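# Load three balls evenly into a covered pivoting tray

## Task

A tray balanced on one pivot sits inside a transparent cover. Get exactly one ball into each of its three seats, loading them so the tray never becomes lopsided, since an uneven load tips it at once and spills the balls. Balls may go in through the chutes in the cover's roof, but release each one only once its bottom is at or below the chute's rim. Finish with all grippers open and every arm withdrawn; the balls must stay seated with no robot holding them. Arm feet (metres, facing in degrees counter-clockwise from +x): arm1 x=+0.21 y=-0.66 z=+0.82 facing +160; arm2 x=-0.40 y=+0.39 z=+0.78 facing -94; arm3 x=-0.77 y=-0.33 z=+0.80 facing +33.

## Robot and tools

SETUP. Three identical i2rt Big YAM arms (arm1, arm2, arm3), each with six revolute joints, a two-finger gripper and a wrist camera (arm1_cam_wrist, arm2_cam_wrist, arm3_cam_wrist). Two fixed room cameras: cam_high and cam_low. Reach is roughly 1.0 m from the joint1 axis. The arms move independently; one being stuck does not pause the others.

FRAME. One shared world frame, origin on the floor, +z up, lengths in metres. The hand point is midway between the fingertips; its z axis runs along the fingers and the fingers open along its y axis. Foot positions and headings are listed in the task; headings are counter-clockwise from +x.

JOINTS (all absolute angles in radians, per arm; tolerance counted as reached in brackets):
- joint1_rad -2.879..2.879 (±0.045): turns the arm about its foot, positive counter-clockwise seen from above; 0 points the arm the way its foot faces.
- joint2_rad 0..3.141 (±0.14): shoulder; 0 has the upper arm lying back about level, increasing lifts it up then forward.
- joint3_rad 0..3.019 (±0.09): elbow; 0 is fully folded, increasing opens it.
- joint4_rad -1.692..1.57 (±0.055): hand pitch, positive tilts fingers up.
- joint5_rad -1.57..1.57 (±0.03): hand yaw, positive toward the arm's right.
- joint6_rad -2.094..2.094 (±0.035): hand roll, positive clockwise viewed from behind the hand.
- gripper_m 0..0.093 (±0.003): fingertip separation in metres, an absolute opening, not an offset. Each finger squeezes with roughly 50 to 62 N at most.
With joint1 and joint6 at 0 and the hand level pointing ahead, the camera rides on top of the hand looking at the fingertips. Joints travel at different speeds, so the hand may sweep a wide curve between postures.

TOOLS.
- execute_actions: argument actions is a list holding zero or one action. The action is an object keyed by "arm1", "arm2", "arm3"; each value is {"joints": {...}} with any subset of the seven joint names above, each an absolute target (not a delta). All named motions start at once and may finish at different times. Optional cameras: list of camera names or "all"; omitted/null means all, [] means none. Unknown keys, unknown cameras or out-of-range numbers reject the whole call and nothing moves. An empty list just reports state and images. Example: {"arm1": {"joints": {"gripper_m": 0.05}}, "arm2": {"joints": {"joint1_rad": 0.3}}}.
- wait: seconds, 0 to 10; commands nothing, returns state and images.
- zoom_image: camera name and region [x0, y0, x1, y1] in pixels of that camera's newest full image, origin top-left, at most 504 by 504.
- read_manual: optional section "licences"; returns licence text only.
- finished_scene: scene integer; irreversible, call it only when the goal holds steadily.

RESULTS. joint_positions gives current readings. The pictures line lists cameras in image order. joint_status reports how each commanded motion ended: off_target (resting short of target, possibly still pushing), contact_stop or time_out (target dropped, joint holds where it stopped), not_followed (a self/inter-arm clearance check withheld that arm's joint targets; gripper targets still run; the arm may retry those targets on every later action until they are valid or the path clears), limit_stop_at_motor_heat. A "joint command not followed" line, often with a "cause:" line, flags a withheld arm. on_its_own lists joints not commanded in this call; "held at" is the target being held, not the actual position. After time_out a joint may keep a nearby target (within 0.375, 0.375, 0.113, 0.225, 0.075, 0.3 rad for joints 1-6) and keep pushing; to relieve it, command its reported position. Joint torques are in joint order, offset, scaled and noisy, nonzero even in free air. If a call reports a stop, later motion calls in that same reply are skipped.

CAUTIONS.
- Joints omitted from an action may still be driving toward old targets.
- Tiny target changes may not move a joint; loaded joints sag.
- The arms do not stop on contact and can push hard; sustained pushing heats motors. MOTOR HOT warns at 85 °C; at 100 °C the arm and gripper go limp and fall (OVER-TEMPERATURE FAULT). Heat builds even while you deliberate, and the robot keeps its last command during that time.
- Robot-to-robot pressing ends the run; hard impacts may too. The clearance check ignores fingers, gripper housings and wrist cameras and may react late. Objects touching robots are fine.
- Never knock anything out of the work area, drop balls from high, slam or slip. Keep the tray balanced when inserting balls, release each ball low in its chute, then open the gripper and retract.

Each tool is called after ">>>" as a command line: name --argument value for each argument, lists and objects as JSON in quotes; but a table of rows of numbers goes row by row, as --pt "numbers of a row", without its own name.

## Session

>>> execute_actions --actions '[]'

Scene clock: 0.00 s.
Joint torques (N m, as the arm reports them, + toward a larger angle): no reading
arm1.joint_positions: joint1_rad=+0.432 joint2_rad=+0.622 joint3_rad=+1.326 joint4_rad=-1.323 joint5_rad=-0.086 joint6_rad=+0.068 gripper_m=+0.094
arm1.joint_status: not commanded
arm1.hand: x=-0.0326 y=-0.7038 z=+1.3263 quat_wxyz=(+0.067, +0.888, +0.033, -0.454) (m; scene frame)
arm2.joint_positions: joint1_rad=+0.739 joint2_rad=+0.426 joint3_rad=+1.692 joint4_rad=-1.388 joint5_rad=+0.120 joint6_rad=+0.111 gripper_m=+0.094
arm2.joint_status: not commanded
arm2.hand: x=-0.3805 y=+0.3260 z=+1.4683 quat_wxyz=(-0.595, -0.396, -0.635, +0.296) (m; scene frame)
arm3.joint_positions: joint1_rad=+0.796 joint2_rad=+0.486 joint3_rad=+1.675 joint4_rad=-1.406 joint5_rad=-0.017 joint6_rad=-0.561 gripper_m=+0.094
arm3.joint_status: not commanded
arm3.hand: x=-0.7465 y=-0.2314 z=+1.4691 quat_wxyz=(-0.570, +0.644, -0.442, -0.253) (m; scene frame)
pictures: arm1_cam_wrist, arm2_cam_wrist, arm3_cam_wrist, cam_high, cam_low
Images, in order (width x height): arm1_cam_wrist 672x504, arm2_cam_wrist 672x504, arm3_cam_wrist 672x504, cam_high 672x504, cam_low 672x504.

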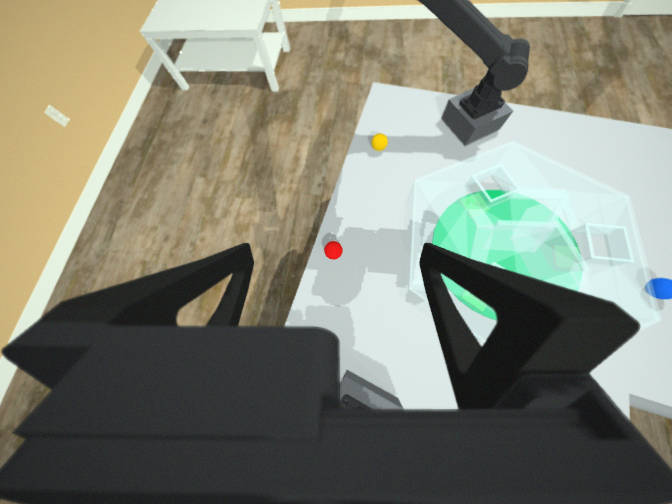

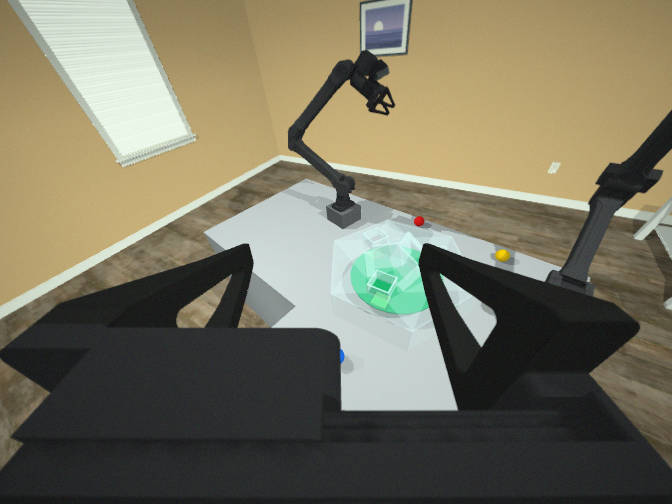

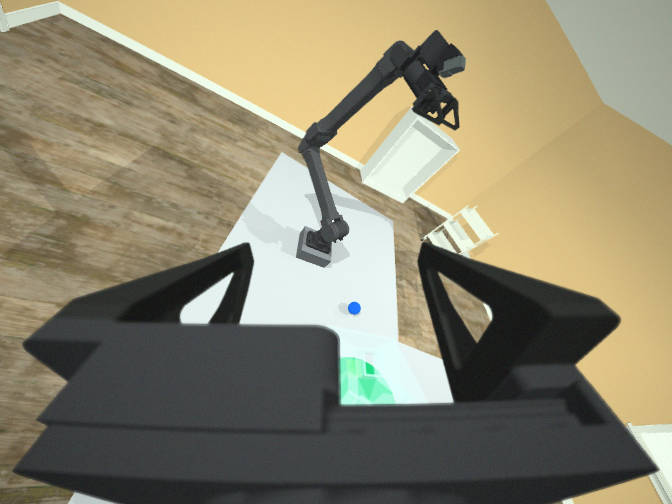

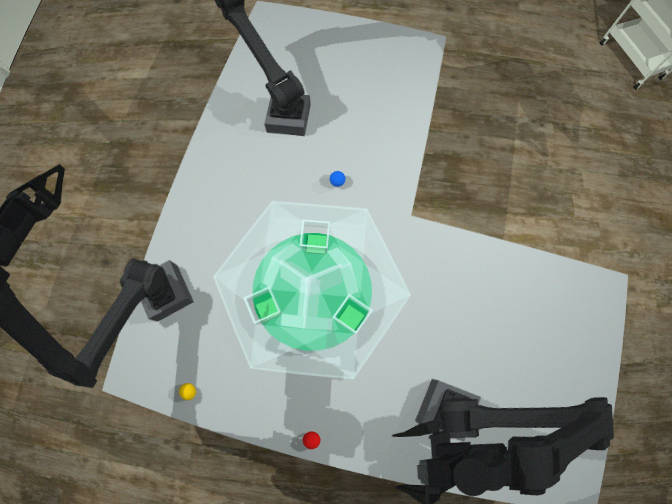

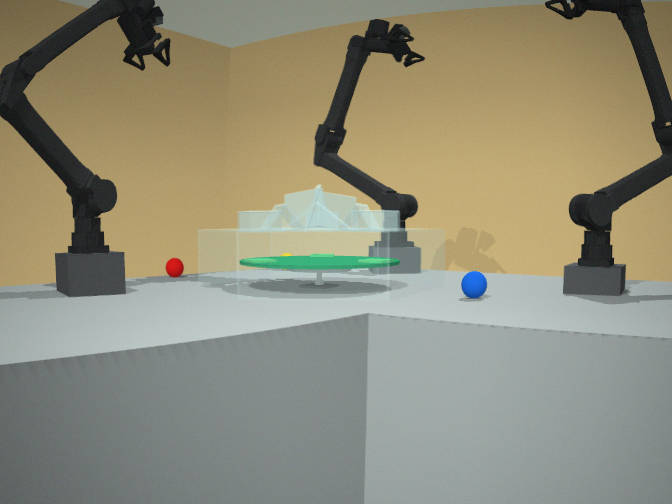

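>>> execute_actions --actions '[{"arm1":{"joints":{"joint1_rad":0.63,"joint2_rad":1.729,"joint3_rad":1.12,"joint4_rad":-0.955,"joint5_rad":0,"joint6_rad":0}},"arm2":{"joints":{"joint1_rad":0.67,"joint2_rad":1.471,"joint3_rad":0.893,"joint4_rad":-0.985,"joint5_rad":0,"joint6_rad":-2.0,"gripper_m":0.085}},"arm3":{"joints":{"joint1_rad":-1.89,"joint2_rad":0.9,"joint3_rad":1.0,"joint5_rad":0,"joint6_rad":0}}}]' --cameras '[]'

>>> execute_actions --actions '[{"arm3":{"joints":{"joint2_rad":1.388,"joint3_rad":0.745,"joint4_rad":-0.915}}}]'

Scene clock: 6.63 s.
Joint torques (N m, as the arm reports them, + toward a larger angle): arm1=[ -0.26 -12.34   7.05   0.57  -0.01  -0.16] | arm2=[-1.01 -9.01  8.89  0.45 -0.15 -0.09] | arm3=[ 0.09 -2.23  8.81  0.73  0.12  0.13]
arm1.joint_positions: joint1_rad=+0.623 joint2_rad=+1.737 joint3_rad=+1.122 joint4_rad=-0.965 joint5_rad=-0.002 joint6_rad=+0.017 gripper_m=+0.094
arm1.joint_status: all done
arm1.hand: x=-0.2347 y=-0.7873 z=+0.8407 quat_wxyz=(-0.008, +0.991, +0.132, +0.004) (m; scene frame)
arm2.joint_positions: joint1_rad=+0.676 joint2_rad=+1.461 joint3_rad=+0.880 joint4_rad=-0.988 joint5_rad=+0.003 joint6_rad=-1.984 gripper_m=+0.085
arm2.joint_status: all done
arm2.hand: x=-0.1929 y=+0.0845 z=+0.8450 quat_wxyz=(+0.002, +0.489, -0.872, +0.003) (m; scene frame)
arm3.joint_positions: joint1_rad=-1.885 joint2_rad=+0.899 joint3_rad=+0.987 joint4_rad=-1.400 joint5_rad=-0.001 joint6_rad=-0.007 gripper_m=+0.094
arm3.joint_status: all done
arm3.hand: x=-0.6949 y=-0.6065 z=+1.0670 quat_wxyz=(-0.102, -0.602, -0.788, +0.083) (m; scene frame)
pictures: none
No camera images: the call's "cameras" was empty. Leave "cameras" out to get every camera's image.

Scene clock: 7.80 s.
Joint torques (N m, as the arm reports them, + toward a larger angle): arm1=[ -0.25 -12.39   7.05   0.57  -0.01  -0.15] | arm2=[-0.87 -8.97  8.85  0.43 -0.15 -0.08] | arm3=[-0.03 -7.67  6.99  0.67  0.15  0.14]
arm1.joint_positions: joint1_rad=+0.623 joint2_rad=+1.737 joint3_rad=+1.122 joint4_rad=-0.965 joint5_rad=-0.002 joint6_rad=+0.017 gripper_m=+0.094
arm1.joint_status: not commanded
arm1.hand: x=-0.2347 y=-0.7873 z=+0.8407 quat_wxyz=(-0.008, +0.991, +0.132, +0.004) (m; scene frame)
arm2.joint_positions: joint1_rad=+0.676 joint2_rad=+1.461 joint3_rad=+0.880 joint4_rad=-0.988 joint5_rad=+0.003 joint6_rad=-1.984 gripper_m=+0.085
arm2.joint_status: not commanded
arm2.hand: x=-0.1929 y=+0.0845 z=+0.8450 quat_wxyz=(+0.002, +0.490, -0.872, +0.003) (m; scene frame)
arm3.joint_positions: joint1_rad=-1.885 joint2_rad=+1.395 joint3_rad=+0.727 joint4_rad=-0.929 joint5_rad=-0.001 joint6_rad=-0.007 gripper_m=+0.094
arm3.joint_status: all done
arm3.hand: x=-0.6879 y=-0.6396 z=+0.8346 quat_wxyz=(+0.011, -0.607, -0.794, -0.005) (m; scene frame)
pictures: arm1_cam_wrist, arm2_cam_wrist, arm3_cam_wrist, cam_high, cam_low
Images, in order (width x height): arm1_cam_wrist 672x504, arm2_cam_wrist 672x504, arm3_cam_wrist 672x504, cam_high 672x504, cam_low 672x504.

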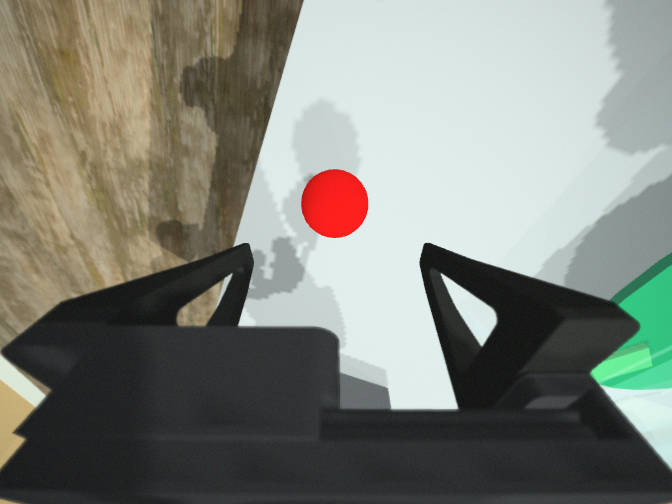

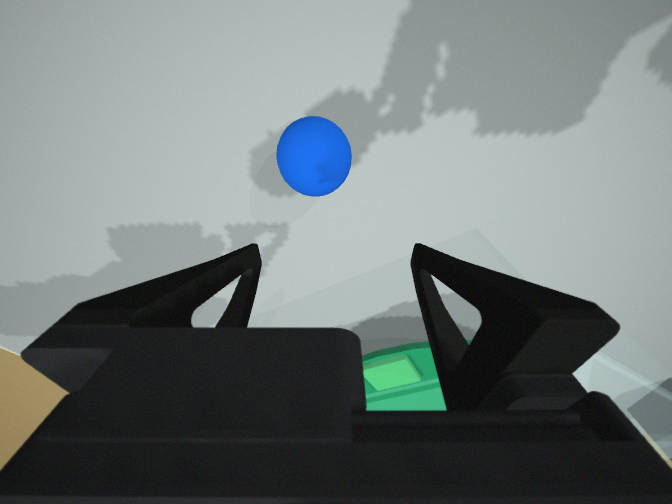

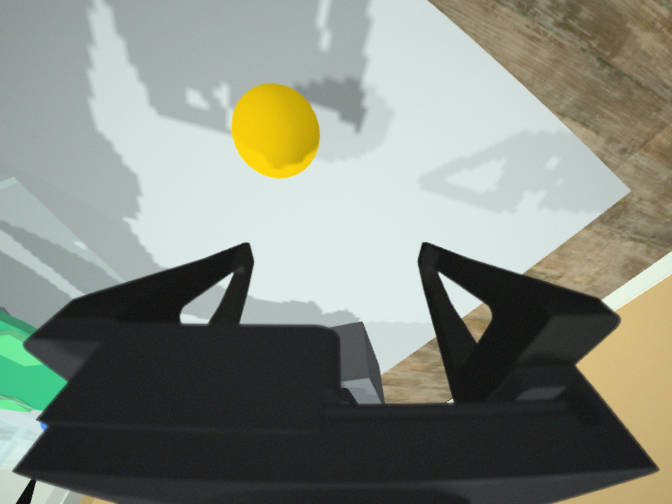

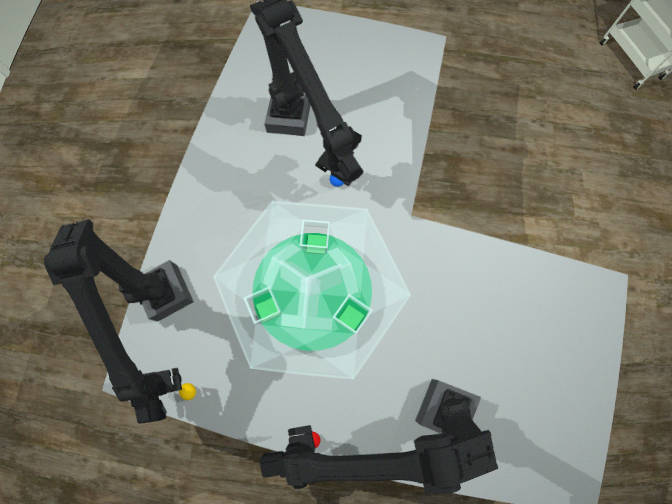

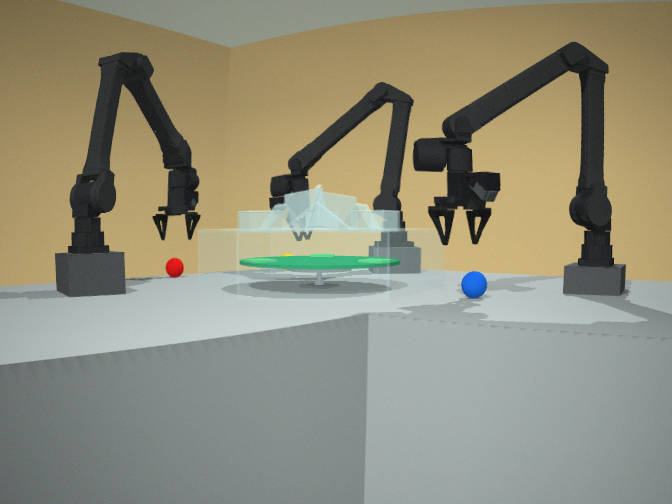

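>>> execute_actions --actions '[{"arm1":{"joints":{"joint2_rad":1.86,"joint3_rad":1.028,"joint4_rad":-0.717}},"arm2":{"joints":{"joint1_rad":0.743,"joint2_rad":1.577,"joint3_rad":0.718,"joint4_rad":-0.687,"gripper_m":0.093}},"arm3":{"joints":{"joint1_rad":-1.76,"joint2_rad":1.657,"joint3_rad":0.78,"joint4_rad":-0.645}}}]' --cameras '["arm1_cam_wrist","arm2_cam_wrist","arm3_cam_wrist"]'

Scene clock: 12.53 s.
Joint torques (N m, as the arm reports them, + toward a larger angle): arm1=[ -0.21 -12.51   6.04   0.66  -0.01  -0.15] | arm2=[ -0.33 -10.31   7.03   0.81  -0.1   -0.08] | arm3=[ -0.27 -10.84   6.14   0.81   0.16   0.11]
arm1.joint_positions: joint1_rad=+0.623 joint2_rad=+1.870 joint3_rad=+1.026 joint4_rad=-0.729 joint5_rad=-0.002 joint6_rad=+0.017 gripper_m=+0.094
arm1.joint_status: all done
arm1.hand: x=-0.2259 y=-0.7833 z=+0.7554 quat_wxyz=(-0.007, +0.991, +0.132, +0.001) (m; scene frame)
arm2.joint_positions: joint1_rad=+0.742 joint2_rad=+1.584 joint3_rad=+0.705 joint4_rad=-0.699 joint5_rad=+0.002 joint6_rad=-1.985 gripper_m=+0.093
arm2.joint_status: all done
arm2.hand: x=-0.1923 y=+0.1231 z=+0.7542 quat_wxyz=(+0.002, +0.519, -0.855, -0.002) (m; scene frame)
arm3.joint_positions: joint1_rad=-1.757 joint2_rad=+1.674 joint3_rad=+0.754 joint4_rad=-0.660 joint5_rad=-0.001 joint6_rad=-0.007 gripper_m=+0.094
arm3.joint_status: all done
arm3.hand: x=-0.6344 y=-0.6663 z=+0.7523 quat_wxyz=(+0.004, -0.556, -0.831, +0.001) (m; scene frame)
pictures: arm1_cam_wrist, arm2_cam_wrist, arm3_cam_wrist
Images, in order (width x height): arm1_cam_wrist 672x504, arm2_cam_wrist 672x504, arm3_cam_wrist 672x504.

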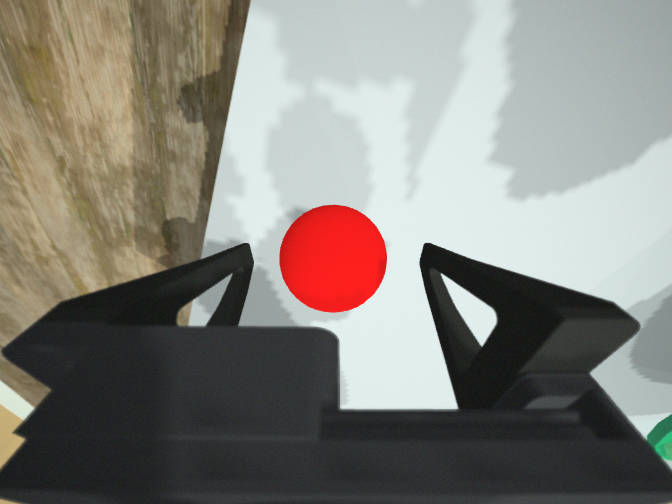

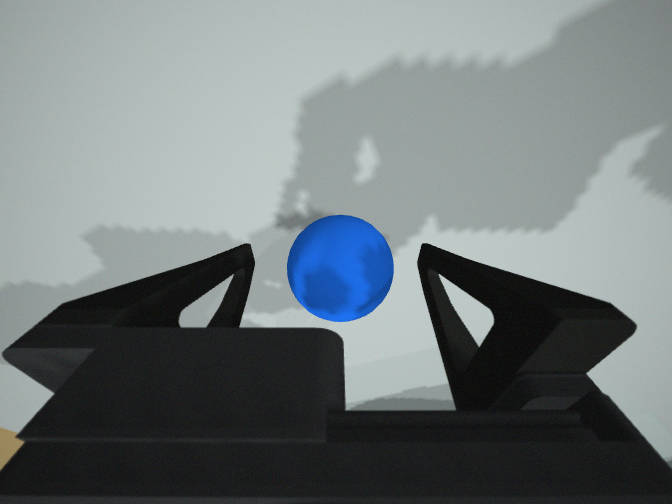

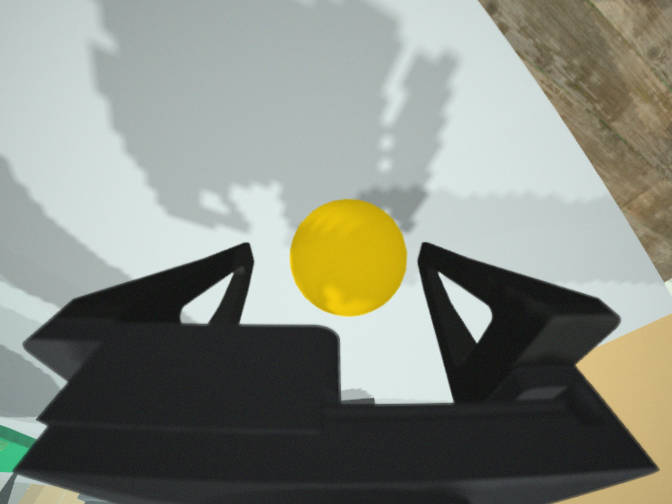

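>>> execute_actions --actions '[{"arm1":{"joints":{"gripper_m":0.04}},"arm2":{"joints":{"gripper_m":0.04}},"arm3":{"joints":{"gripper_m":0.04}}}]' --cameras '[]'

>>> execute_actions --actions '[{"arm1":{"joints":{"joint2_rad":1.51,"joint3_rad":1.40,"joint4_rad":-1.42,"joint6_rad":1.41}},"arm2":{"joints":{"joint2_rad":1.282,"joint3_rad":1.24,"joint4_rad":-1.5,"joint6_rad":-1.29}},"arm3":{"joints":{"joint2_rad":1.33,"joint3_rad":1.25,"joint4_rad":-1.46,"joint6_rad":1.07}}}]' --cameras '[]'

>>> execute_actions --actions '[{"arm1":{"joints":{"joint1_rad":-0.357}},"arm2":{"joints":{"joint1_rad":0.352,"joint2_rad":1.785,"joint3_rad":1.785,"joint4_rad":-1.523}},"arm3":{"joints":{"joint1_rad":-0.632}}}]'

Scene clock: 16.40 s.
Joint torques (N m, as the arm reports them, + toward a larger angle): arm1=[ -0.28 -12.72   6.04   0.67  -0.03  -0.15] | arm2=[ -0.44 -10.33   7.03   0.67  -0.08  -0.05] | arm3=[  0.2  -10.83   6.2    0.76   0.08   0.09]
arm1.joint_positions: joint1_rad=+0.623 joint2_rad=+1.870 joint3_rad=+1.026 joint4_rad=-0.728 joint5_rad=-0.002 joint6_rad=+0.016 gripper_m=+0.055
arm1.joint_status: gripper_m off_target (ended at +0.055, target +0.040)
arm1.hand: x=-0.2261 y=-0.7833 z=+0.7554 quat_wxyz=(-0.008, +0.991, +0.132, +0.000) (m; scene frame)
arm2.joint_positions: joint1_rad=+0.742 joint2_rad=+1.584 joint3_rad=+0.705 joint4_rad=-0.697 joint5_rad=+0.001 joint6_rad=-1.986 gripper_m=+0.055
arm2.joint_status: gripper_m off_target (ended at +0.055, target +0.040)
arm2.hand: x=-0.1921 y=+0.1228 z=+0.7542 quat_wxyz=(+0.001, +0.519, -0.855, -0.001) (m; scene frame)
arm3.joint_positions: joint1_rad=-1.757 joint2_rad=+1.674 joint3_rad=+0.754 joint4_rad=-0.659 joint5_rad=+0.000 joint6_rad=-0.007 gripper_m=+0.055
arm3.joint_status: gripper_m off_target (ended at +0.055, target +0.040)
arm3.hand: x=-0.6345 y=-0.6665 z=+0.7523 quat_wxyz=(+0.004, -0.556, -0.831, +0.002) (m; scene frame)
pictures: none
No camera images: the call's "cameras" was empty. Leave "cameras" out to get every camera's image.

Scene clock: 18.50 s.
Joint torques (N m, as the arm reports them, + toward a larger angle): arm1=[ -0.19 -11.84   9.76  -0.22   0.05   0.19] | arm2=[-0.28 -8.82 12.35 -0.12 -0.09  0.29] | arm3=[ 0.08 -9.38  9.27 -0.38  0.19  0.13]
arm1.joint_positions: joint1_rad=+0.623 joint2_rad=+1.529 joint3_rad=+1.386 joint4_rad=-1.409 joint5_rad=-0.002 joint6_rad=+1.393 gripper_m=+0.055
arm1.joint_status: all done
arm1.hand: x=-0.2298 y=-0.7890 z=+1.0259 quat_wxyz=(+0.001, +0.849, -0.528, -0.011) (m; scene frame)
arm2.joint_positions: joint1_rad=+0.742 joint2_rad=+1.284 joint3_rad=+1.205 joint4_rad=-1.489 joint5_rad=+0.001 joint6_rad=-1.305 gripper_m=+0.055
arm2.joint_status: all done
arm2.hand: x=-0.1772 y=+0.1046 z=+1.0232 quat_wxyz=(+0.000, +0.204, -0.979, +0.003) (m; scene frame)
arm3.joint_positions: joint1_rad=-1.757 joint2_rad=+1.340 joint3_rad=+1.224 joint4_rad=-1.448 joint5_rad=+0.000 joint6_rad=+1.061 gripper_m=+0.055
arm3.joint_status: all done
arm3.hand: x=-0.6235 y=-0.6879 z=+1.0268 quat_wxyz=(-0.005, -0.901, -0.433, +0.004) (m; scene frame)
pictures: none
No camera images: the call's "cameras" was empty. Leave "cameras" out to get every camera's image.

Scene clock: 20.63 s.
Joint torques (N m, as the arm reports them, + toward a larger angle): arm1=[ -0.62 -11.69   9.82  -0.19  -0.06   0.19] | arm2=[  0.03 -19.62  13.93   0.12  -0.1    0.27] | arm3=[-0.19 -9.57 10.21 -0.22  0.22  0.1 ]
arm1.joint_positions: joint1_rad=-0.357 joint2_rad=+1.529 joint3_rad=+1.386 joint4_rad=-1.409 joint5_rad=+0.001 joint6_rad=+1.393 gripper_m=+0.055
arm1.joint_status: all done
arm1.hand: x=-0.1401 y=-0.3683 z=+1.0326 quat_wxyz=(+0.000, +0.501, -0.865, -0.017) (m; scene frame)
arm2.joint_positions: joint1_rad=+0.347 joint2_rad=+1.803 joint3_rad=+1.731 joint4_rad=-1.519 joint5_rad=+0.002 joint6_rad=-1.304 gripper_m=+0.055
arm2.joint_status: all done
arm2.hand: x=-0.2512 y=-0.1429 z=+0.9970 quat_wxyz=(+0.003, +0.007, -1.000, -0.008) (m; scene frame)
arm3.joint_positions: joint1_rad=-0.623 joint2_rad=+1.340 joint3_rad=+1.211 joint4_rad=-1.448 joint5_rad=-0.001 joint6_rad=+1.062 gripper_m=+0.055
arm3.joint_status: all done
arm3.hand: x=-0.3890 y=-0.3528 z=+1.0181 quat_wxyz=(+0.004, -0.528, -0.849, +0.005) (m; scene frame)
pictures: arm1_cam_wrist, arm2_cam_wrist, arm3_cam_wrist, cam_high, cam_low
joint command not followed: on one or more control steps a check withheld the commanded joint targets of the arm3 arm, and it was not sent them on those steps.
cause: the commanded joint targets would bring a part of the robot too close to another arm (this arm's wrist (the part past joint 4) and the other arm's wrist (the part past joint 4)); next, command targets that bring no part of the robot closer to that arm.
Images, in order (width x height): arm1_cam_wrist 672x504, arm2_cam_wrist 672x504, arm3_cam_wrist 672x504, cam_high 672x504, cam_low 672x504.

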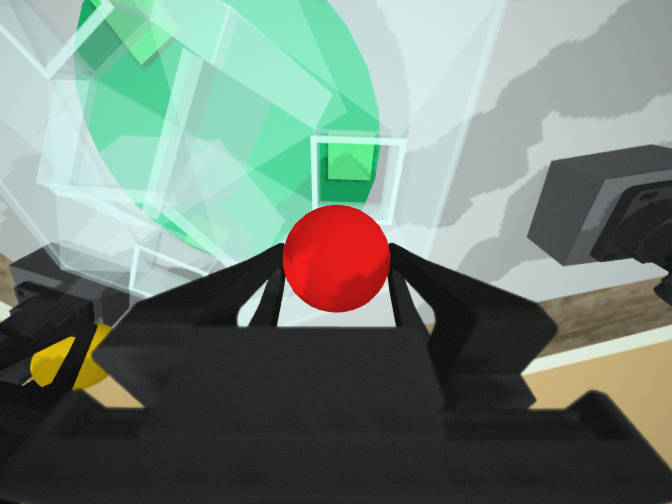

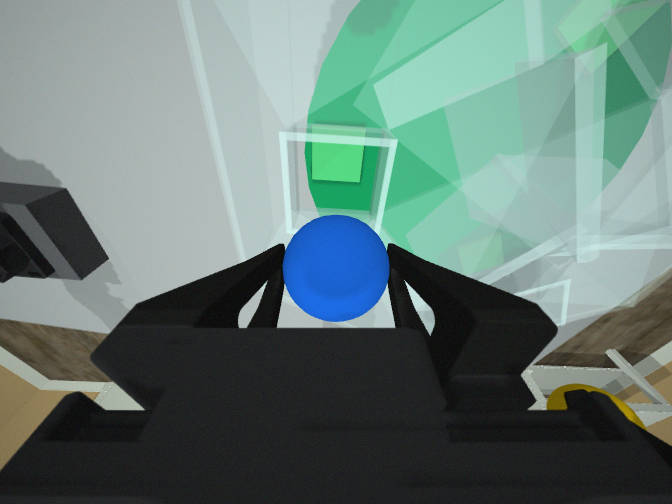

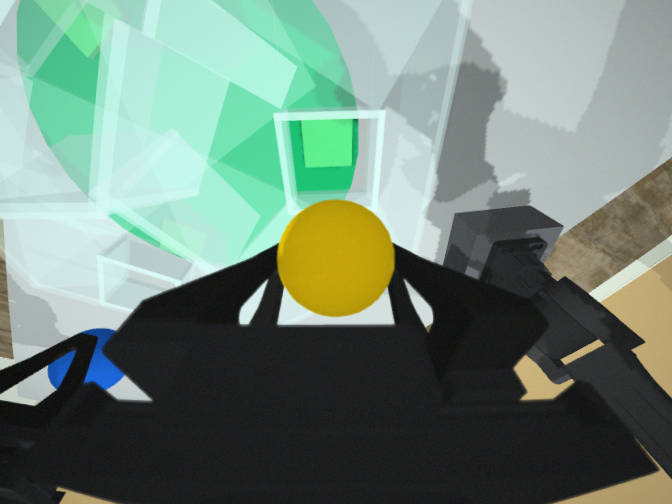

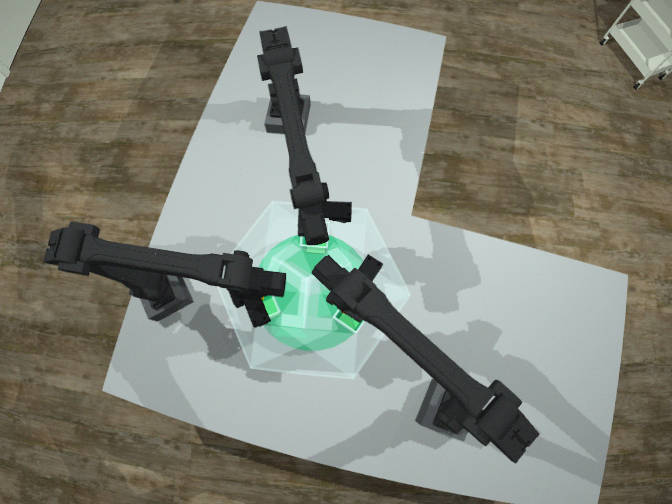

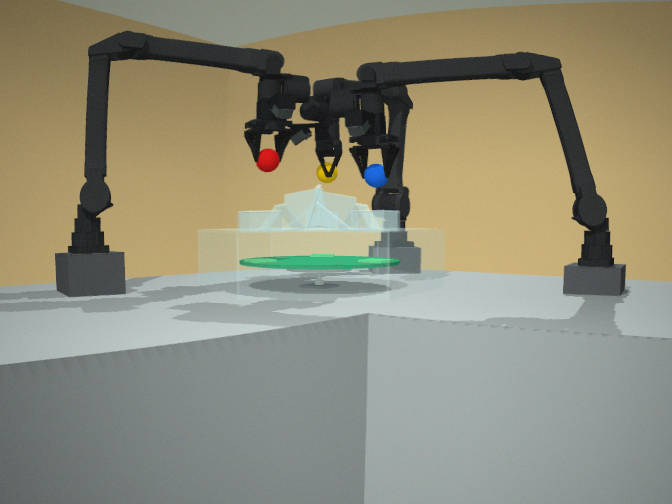

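>>> execute_actions --actions '[{"arm1":{"joints":{"joint1_rad":-0.34,"joint2_rad":1.56,"joint3_rad":1.14,"joint4_rad":-1.128}},"arm2":{"joints":{"joint1_rad":0.36,"joint2_rad":1.81,"joint3_rad":1.569,"joint4_rad":-1.303,"joint6_rad":-1.26}},"arm3":{"joints":{"joint1_rad":-0.655,"joint2_rad":1.42,"joint3_rad":1.058,"joint4_rad":-1.172}}}]' --cameras '["arm1_cam_wrist","arm2_cam_wrist","arm3_cam_wrist","cam_low"]'

Scene clock: 24.80 s.
Joint torques (N m, as the arm reports them, + toward a larger angle): arm1=[  0.27 -11.49   8.44   0.59  -0.06   0.19] | arm2=[  0.5  -19.14   9.98   0.84  -0.09   0.29] | arm3=[  0.23 -10.06   8.19   0.62   0.06   0.1 ]
arm1.joint_positions: joint1_rad=-0.353 joint2_rad=+1.579 joint3_rad=+1.132 joint4_rad=-1.139 joint5_rad=+0.001 joint6_rad=+1.393 gripper_m=+0.055
arm1.joint_status: all done
arm1.hand: x=-0.1241 y=-0.3829 z=+0.9185 quat_wxyz=(-0.006, +0.503, -0.864, -0.001) (m; scene frame)
arm2.joint_positions: joint1_rad=+0.349 joint2_rad=+1.823 joint3_rad=+1.557 joint4_rad=-1.314 joint5_rad=+0.002 joint6_rad=-1.275 gripper_m=+0.055
arm2.joint_status: all done
arm2.hand: x=-0.2506 y=-0.1403 z=+0.9207 quat_wxyz=(+0.002, -0.007, -1.000, -0.003) (m; scene frame)
arm3.joint_positions: joint1_rad=-0.650 joint2_rad=+1.432 joint3_rad=+1.037 joint4_rad=-1.185 joint5_rad=+0.003 joint6_rad=+1.064 gripper_m=+0.055
arm3.joint_status: all done
arm3.hand: x=-0.3819 y=-0.3648 z=+0.9207 quat_wxyz=(+0.005, -0.540, -0.841, +0.007) (m; scene frame)
pictures: arm1_cam_wrist, arm2_cam_wrist, arm3_cam_wrist, cam_low
Images, in order (width x height): arm1_cam_wrist 672x504, arm2_cam_wrist 672x504, arm3_cam_wrist 672x504, cam_low 672x504.

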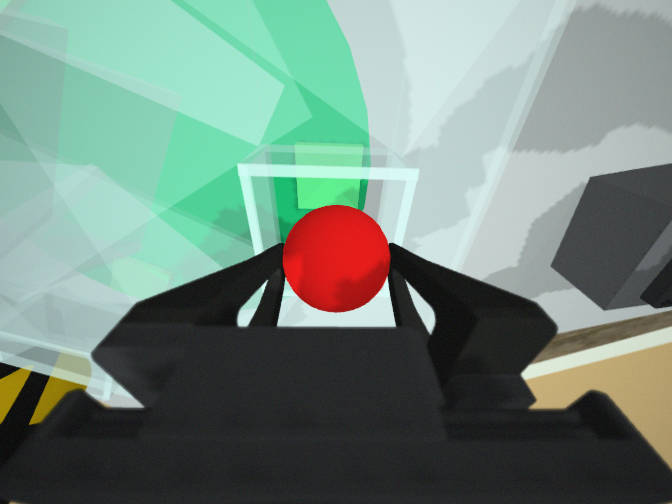

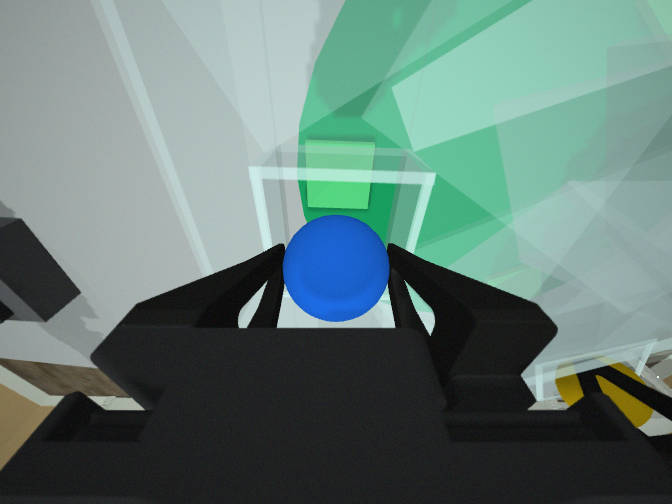

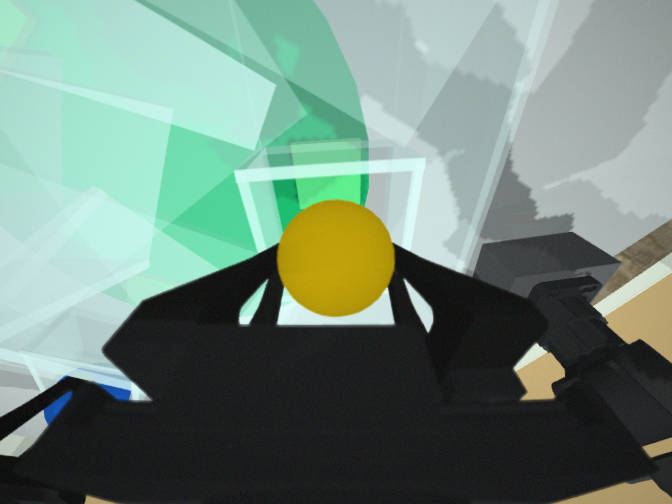

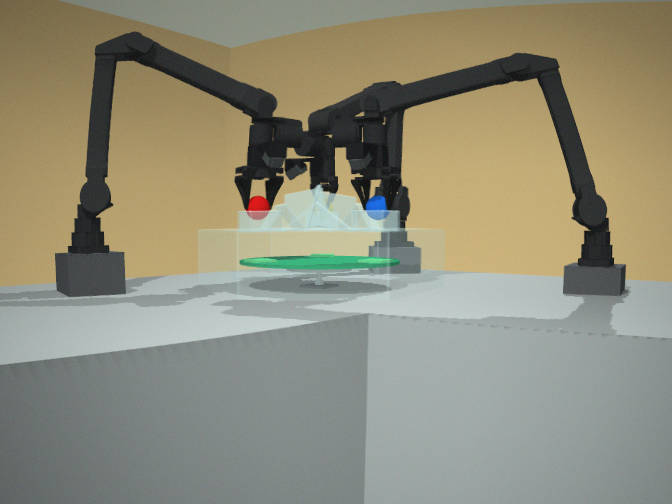

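>>> execute_actions --actions '[{"arm1":{"joints":{"joint4_rad":-1.11}},"arm2":{"joints":{"joint4_rad":-1.29}},"arm3":{"joints":{"joint1_rad":-0.632,"joint4_rad":-1.152}}}]' --cameras '[]'

>>> execute_actions --actions '[{"arm1":{"joints":{"gripper_m":0.064}},"arm2":{"joints":{"gripper_m":0.064}},"arm3":{"joints":{"gripper_m":0.064}}}]' --cameras '["cam_low"]'

>>> execute_actions --actions '[{"arm1":{"joints":{"joint2_rad":1.0,"joint4_rad":-1.4}},"arm2":{"joints":{"joint2_rad":1.1,"joint3_rad":1.3,"joint4_rad":-1.4}},"arm3":{"joints":{"joint2_rad":0.9,"joint4_rad":-1.4}}}]' --cameras '["cam_low","cam_high"]'

Scene clock: 26.67 s.
Joint torques (N m, as the arm reports them, + toward a larger angle): arm1=[  0.24 -11.6    8.55   0.63  -0.06   0.19] | arm2=[  0.45 -19.08   9.99   0.89  -0.1    0.29] | arm3=[  1.48 -10.3    8.24   0.83   0.07   0.14]
arm1.joint_positions: joint1_rad=-0.353 joint2_rad=+1.579 joint3_rad=+1.132 joint4_rad=-1.122 joint5_rad=+0.001 joint6_rad=+1.393 gripper_m=+0.055
arm1.joint_status: all done
arm1.hand: x=-0.1274 y=-0.3802 z=+0.9185 quat_wxyz=(-0.003, +0.503, -0.864, -0.009) (m; scene frame)
arm2.joint_positions: joint1_rad=+0.349 joint2_rad=+1.823 joint3_rad=+1.557 joint4_rad=-1.302 joint5_rad=+0.002 joint6_rad=-1.275 gripper_m=+0.055
arm2.joint_status: all done
arm2.hand: x=-0.2497 y=-0.1433 z=+0.9207 quat_wxyz=(+0.000, -0.007, -1.000, +0.003) (m; scene frame)
arm3.joint_positions: joint1_rad=-0.645 joint2_rad=+1.432 joint3_rad=+1.037 joint4_rad=-1.168 joint5_rad=+0.003 joint6_rad=+1.064 gripper_m=+0.055
arm3.joint_status: all done
arm3.hand: x=-0.3775 y=-0.3634 z=+0.9206 quat_wxyz=(-0.003, -0.538, -0.843, +0.003) (m; scene frame)
pictures: none
No camera images: the call's "cameras" was empty. Leave "cameras" out to get every camera's image.

Scene clock: 27.33 s.
Joint torques (N m, as the arm reports them, + toward a larger angle): arm1=[  0.31 -10.68   8.61   0.64  -0.06   0.19] | arm2=[  0.41 -18.74   9.99   0.88  -0.09   0.29] | arm3=[ 1.12 -9.65  8.65  1.06 -0.3   0.11]
arm1.joint_positions: joint1_rad=-0.353 joint2_rad=+1.571 joint3_rad=+1.132 joint4_rad=-1.122 joint5_rad=+0.001 joint6_rad=+1.393 gripper_m=+0.064
arm1.joint_status: all done
arm1.hand: x=-0.1276 y=-0.3800 z=+0.9217 quat_wxyz=(-0.002, +0.503, -0.864, -0.013) (m; scene frame)
arm2.joint_positions: joint1_rad=+0.349 joint2_rad=+1.820 joint3_rad=+1.557 joint4_rad=-1.302 joint5_rad=+0.002 joint6_rad=-1.275 gripper_m=+0.064
arm2.joint_status: all done
arm2.hand: x=-0.2497 y=-0.1432 z=+0.9223 quat_wxyz=(-0.001, -0.007, -1.000, +0.005) (m; scene frame)
arm3.joint_positions: joint1_rad=-0.645 joint2_rad=+1.428 joint3_rad=+1.033 joint4_rad=-1.173 joint5_rad=+0.012 joint6_rad=+1.064 gripper_m=+0.064
arm3.joint_status: all done
arm3.hand: x=-0.3804 y=-0.3648 z=+0.9208 quat_wxyz=(-0.003, -0.538, -0.843, +0.009) (m; scene frame)
pictures: cam_low
Images, in order (width x height): cam_low 672x504.

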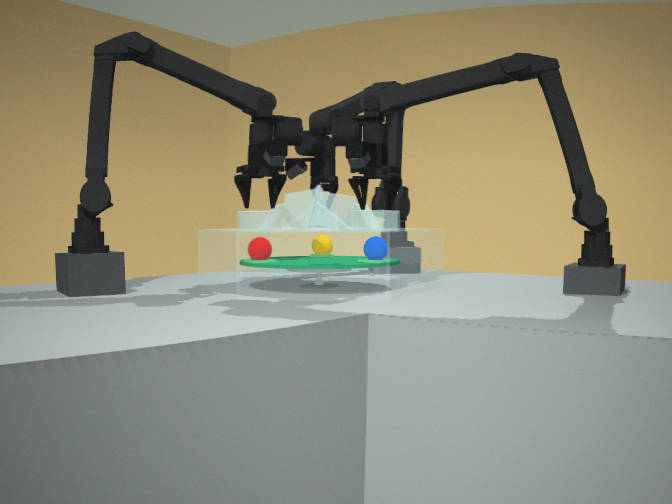

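Scene clock: 28.90 s.
Joint torques (N m, as the arm reports them, + toward a larger angle): arm1=[ 0.35 -3.76  9.82  0.39 -0.06  0.15] | arm2=[ 0.57 -6.09  9.94  0.59 -0.09  0.32] | arm3=[ 1.04 -2.12  9.6   0.22  0.03  0.08]
arm1.joint_positions: joint1_rad=-0.353 joint2_rad=+0.998 joint3_rad=+1.132 joint4_rad=-1.392 joint5_rad=+0.001 joint6_rad=+1.394 gripper_m=+0.064
arm1.joint_status: all done
arm1.hand: x=-0.0424 y=-0.4537 z=+1.1220 quat_wxyz=(+0.050, +0.497, -0.853, -0.155) (m; scene frame)
arm2.joint_positions: joint1_rad=+0.349 joint2_rad=+1.098 joint3_rad=+1.298 joint4_rad=-1.390 joint5_rad=+0.002 joint6_rad=-1.274 gripper_m=+0.064
arm2.joint_status: all done
arm2.hand: x=-0.2990 y=+0.0263 z=+1.1324 quat_wxyz=(-0.054, -0.007, -0.982, +0.183) (m; scene frame)
arm3.joint_positions: joint1_rad=-0.642 joint2_rad=+0.895 joint3_rad=+1.033 joint4_rad=-1.390 joint5_rad=+0.004 joint6_rad=+1.064 gripper_m=+0.064
arm3.joint_status: all done
arm3.hand: x=-0.4740 y=-0.3546 z=+1.0869 quat_wxyz=(-0.140, -0.530, -0.833, -0.070) (m; scene frame)
pictures: cam_high, cam_low
Images, in order (width x height): cam_high 672x504, cam_low 672x504.

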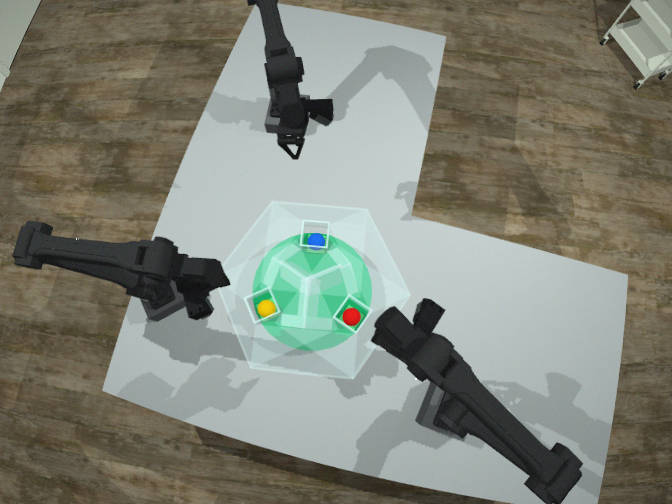

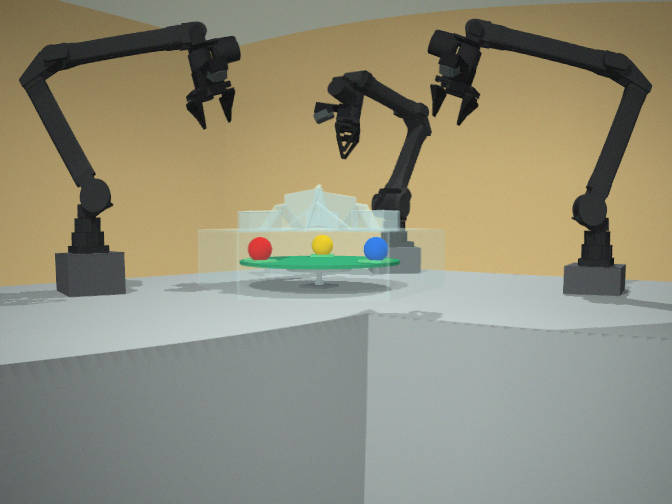

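>>> finished_scene --scene 2

The scene is finished: the task was done.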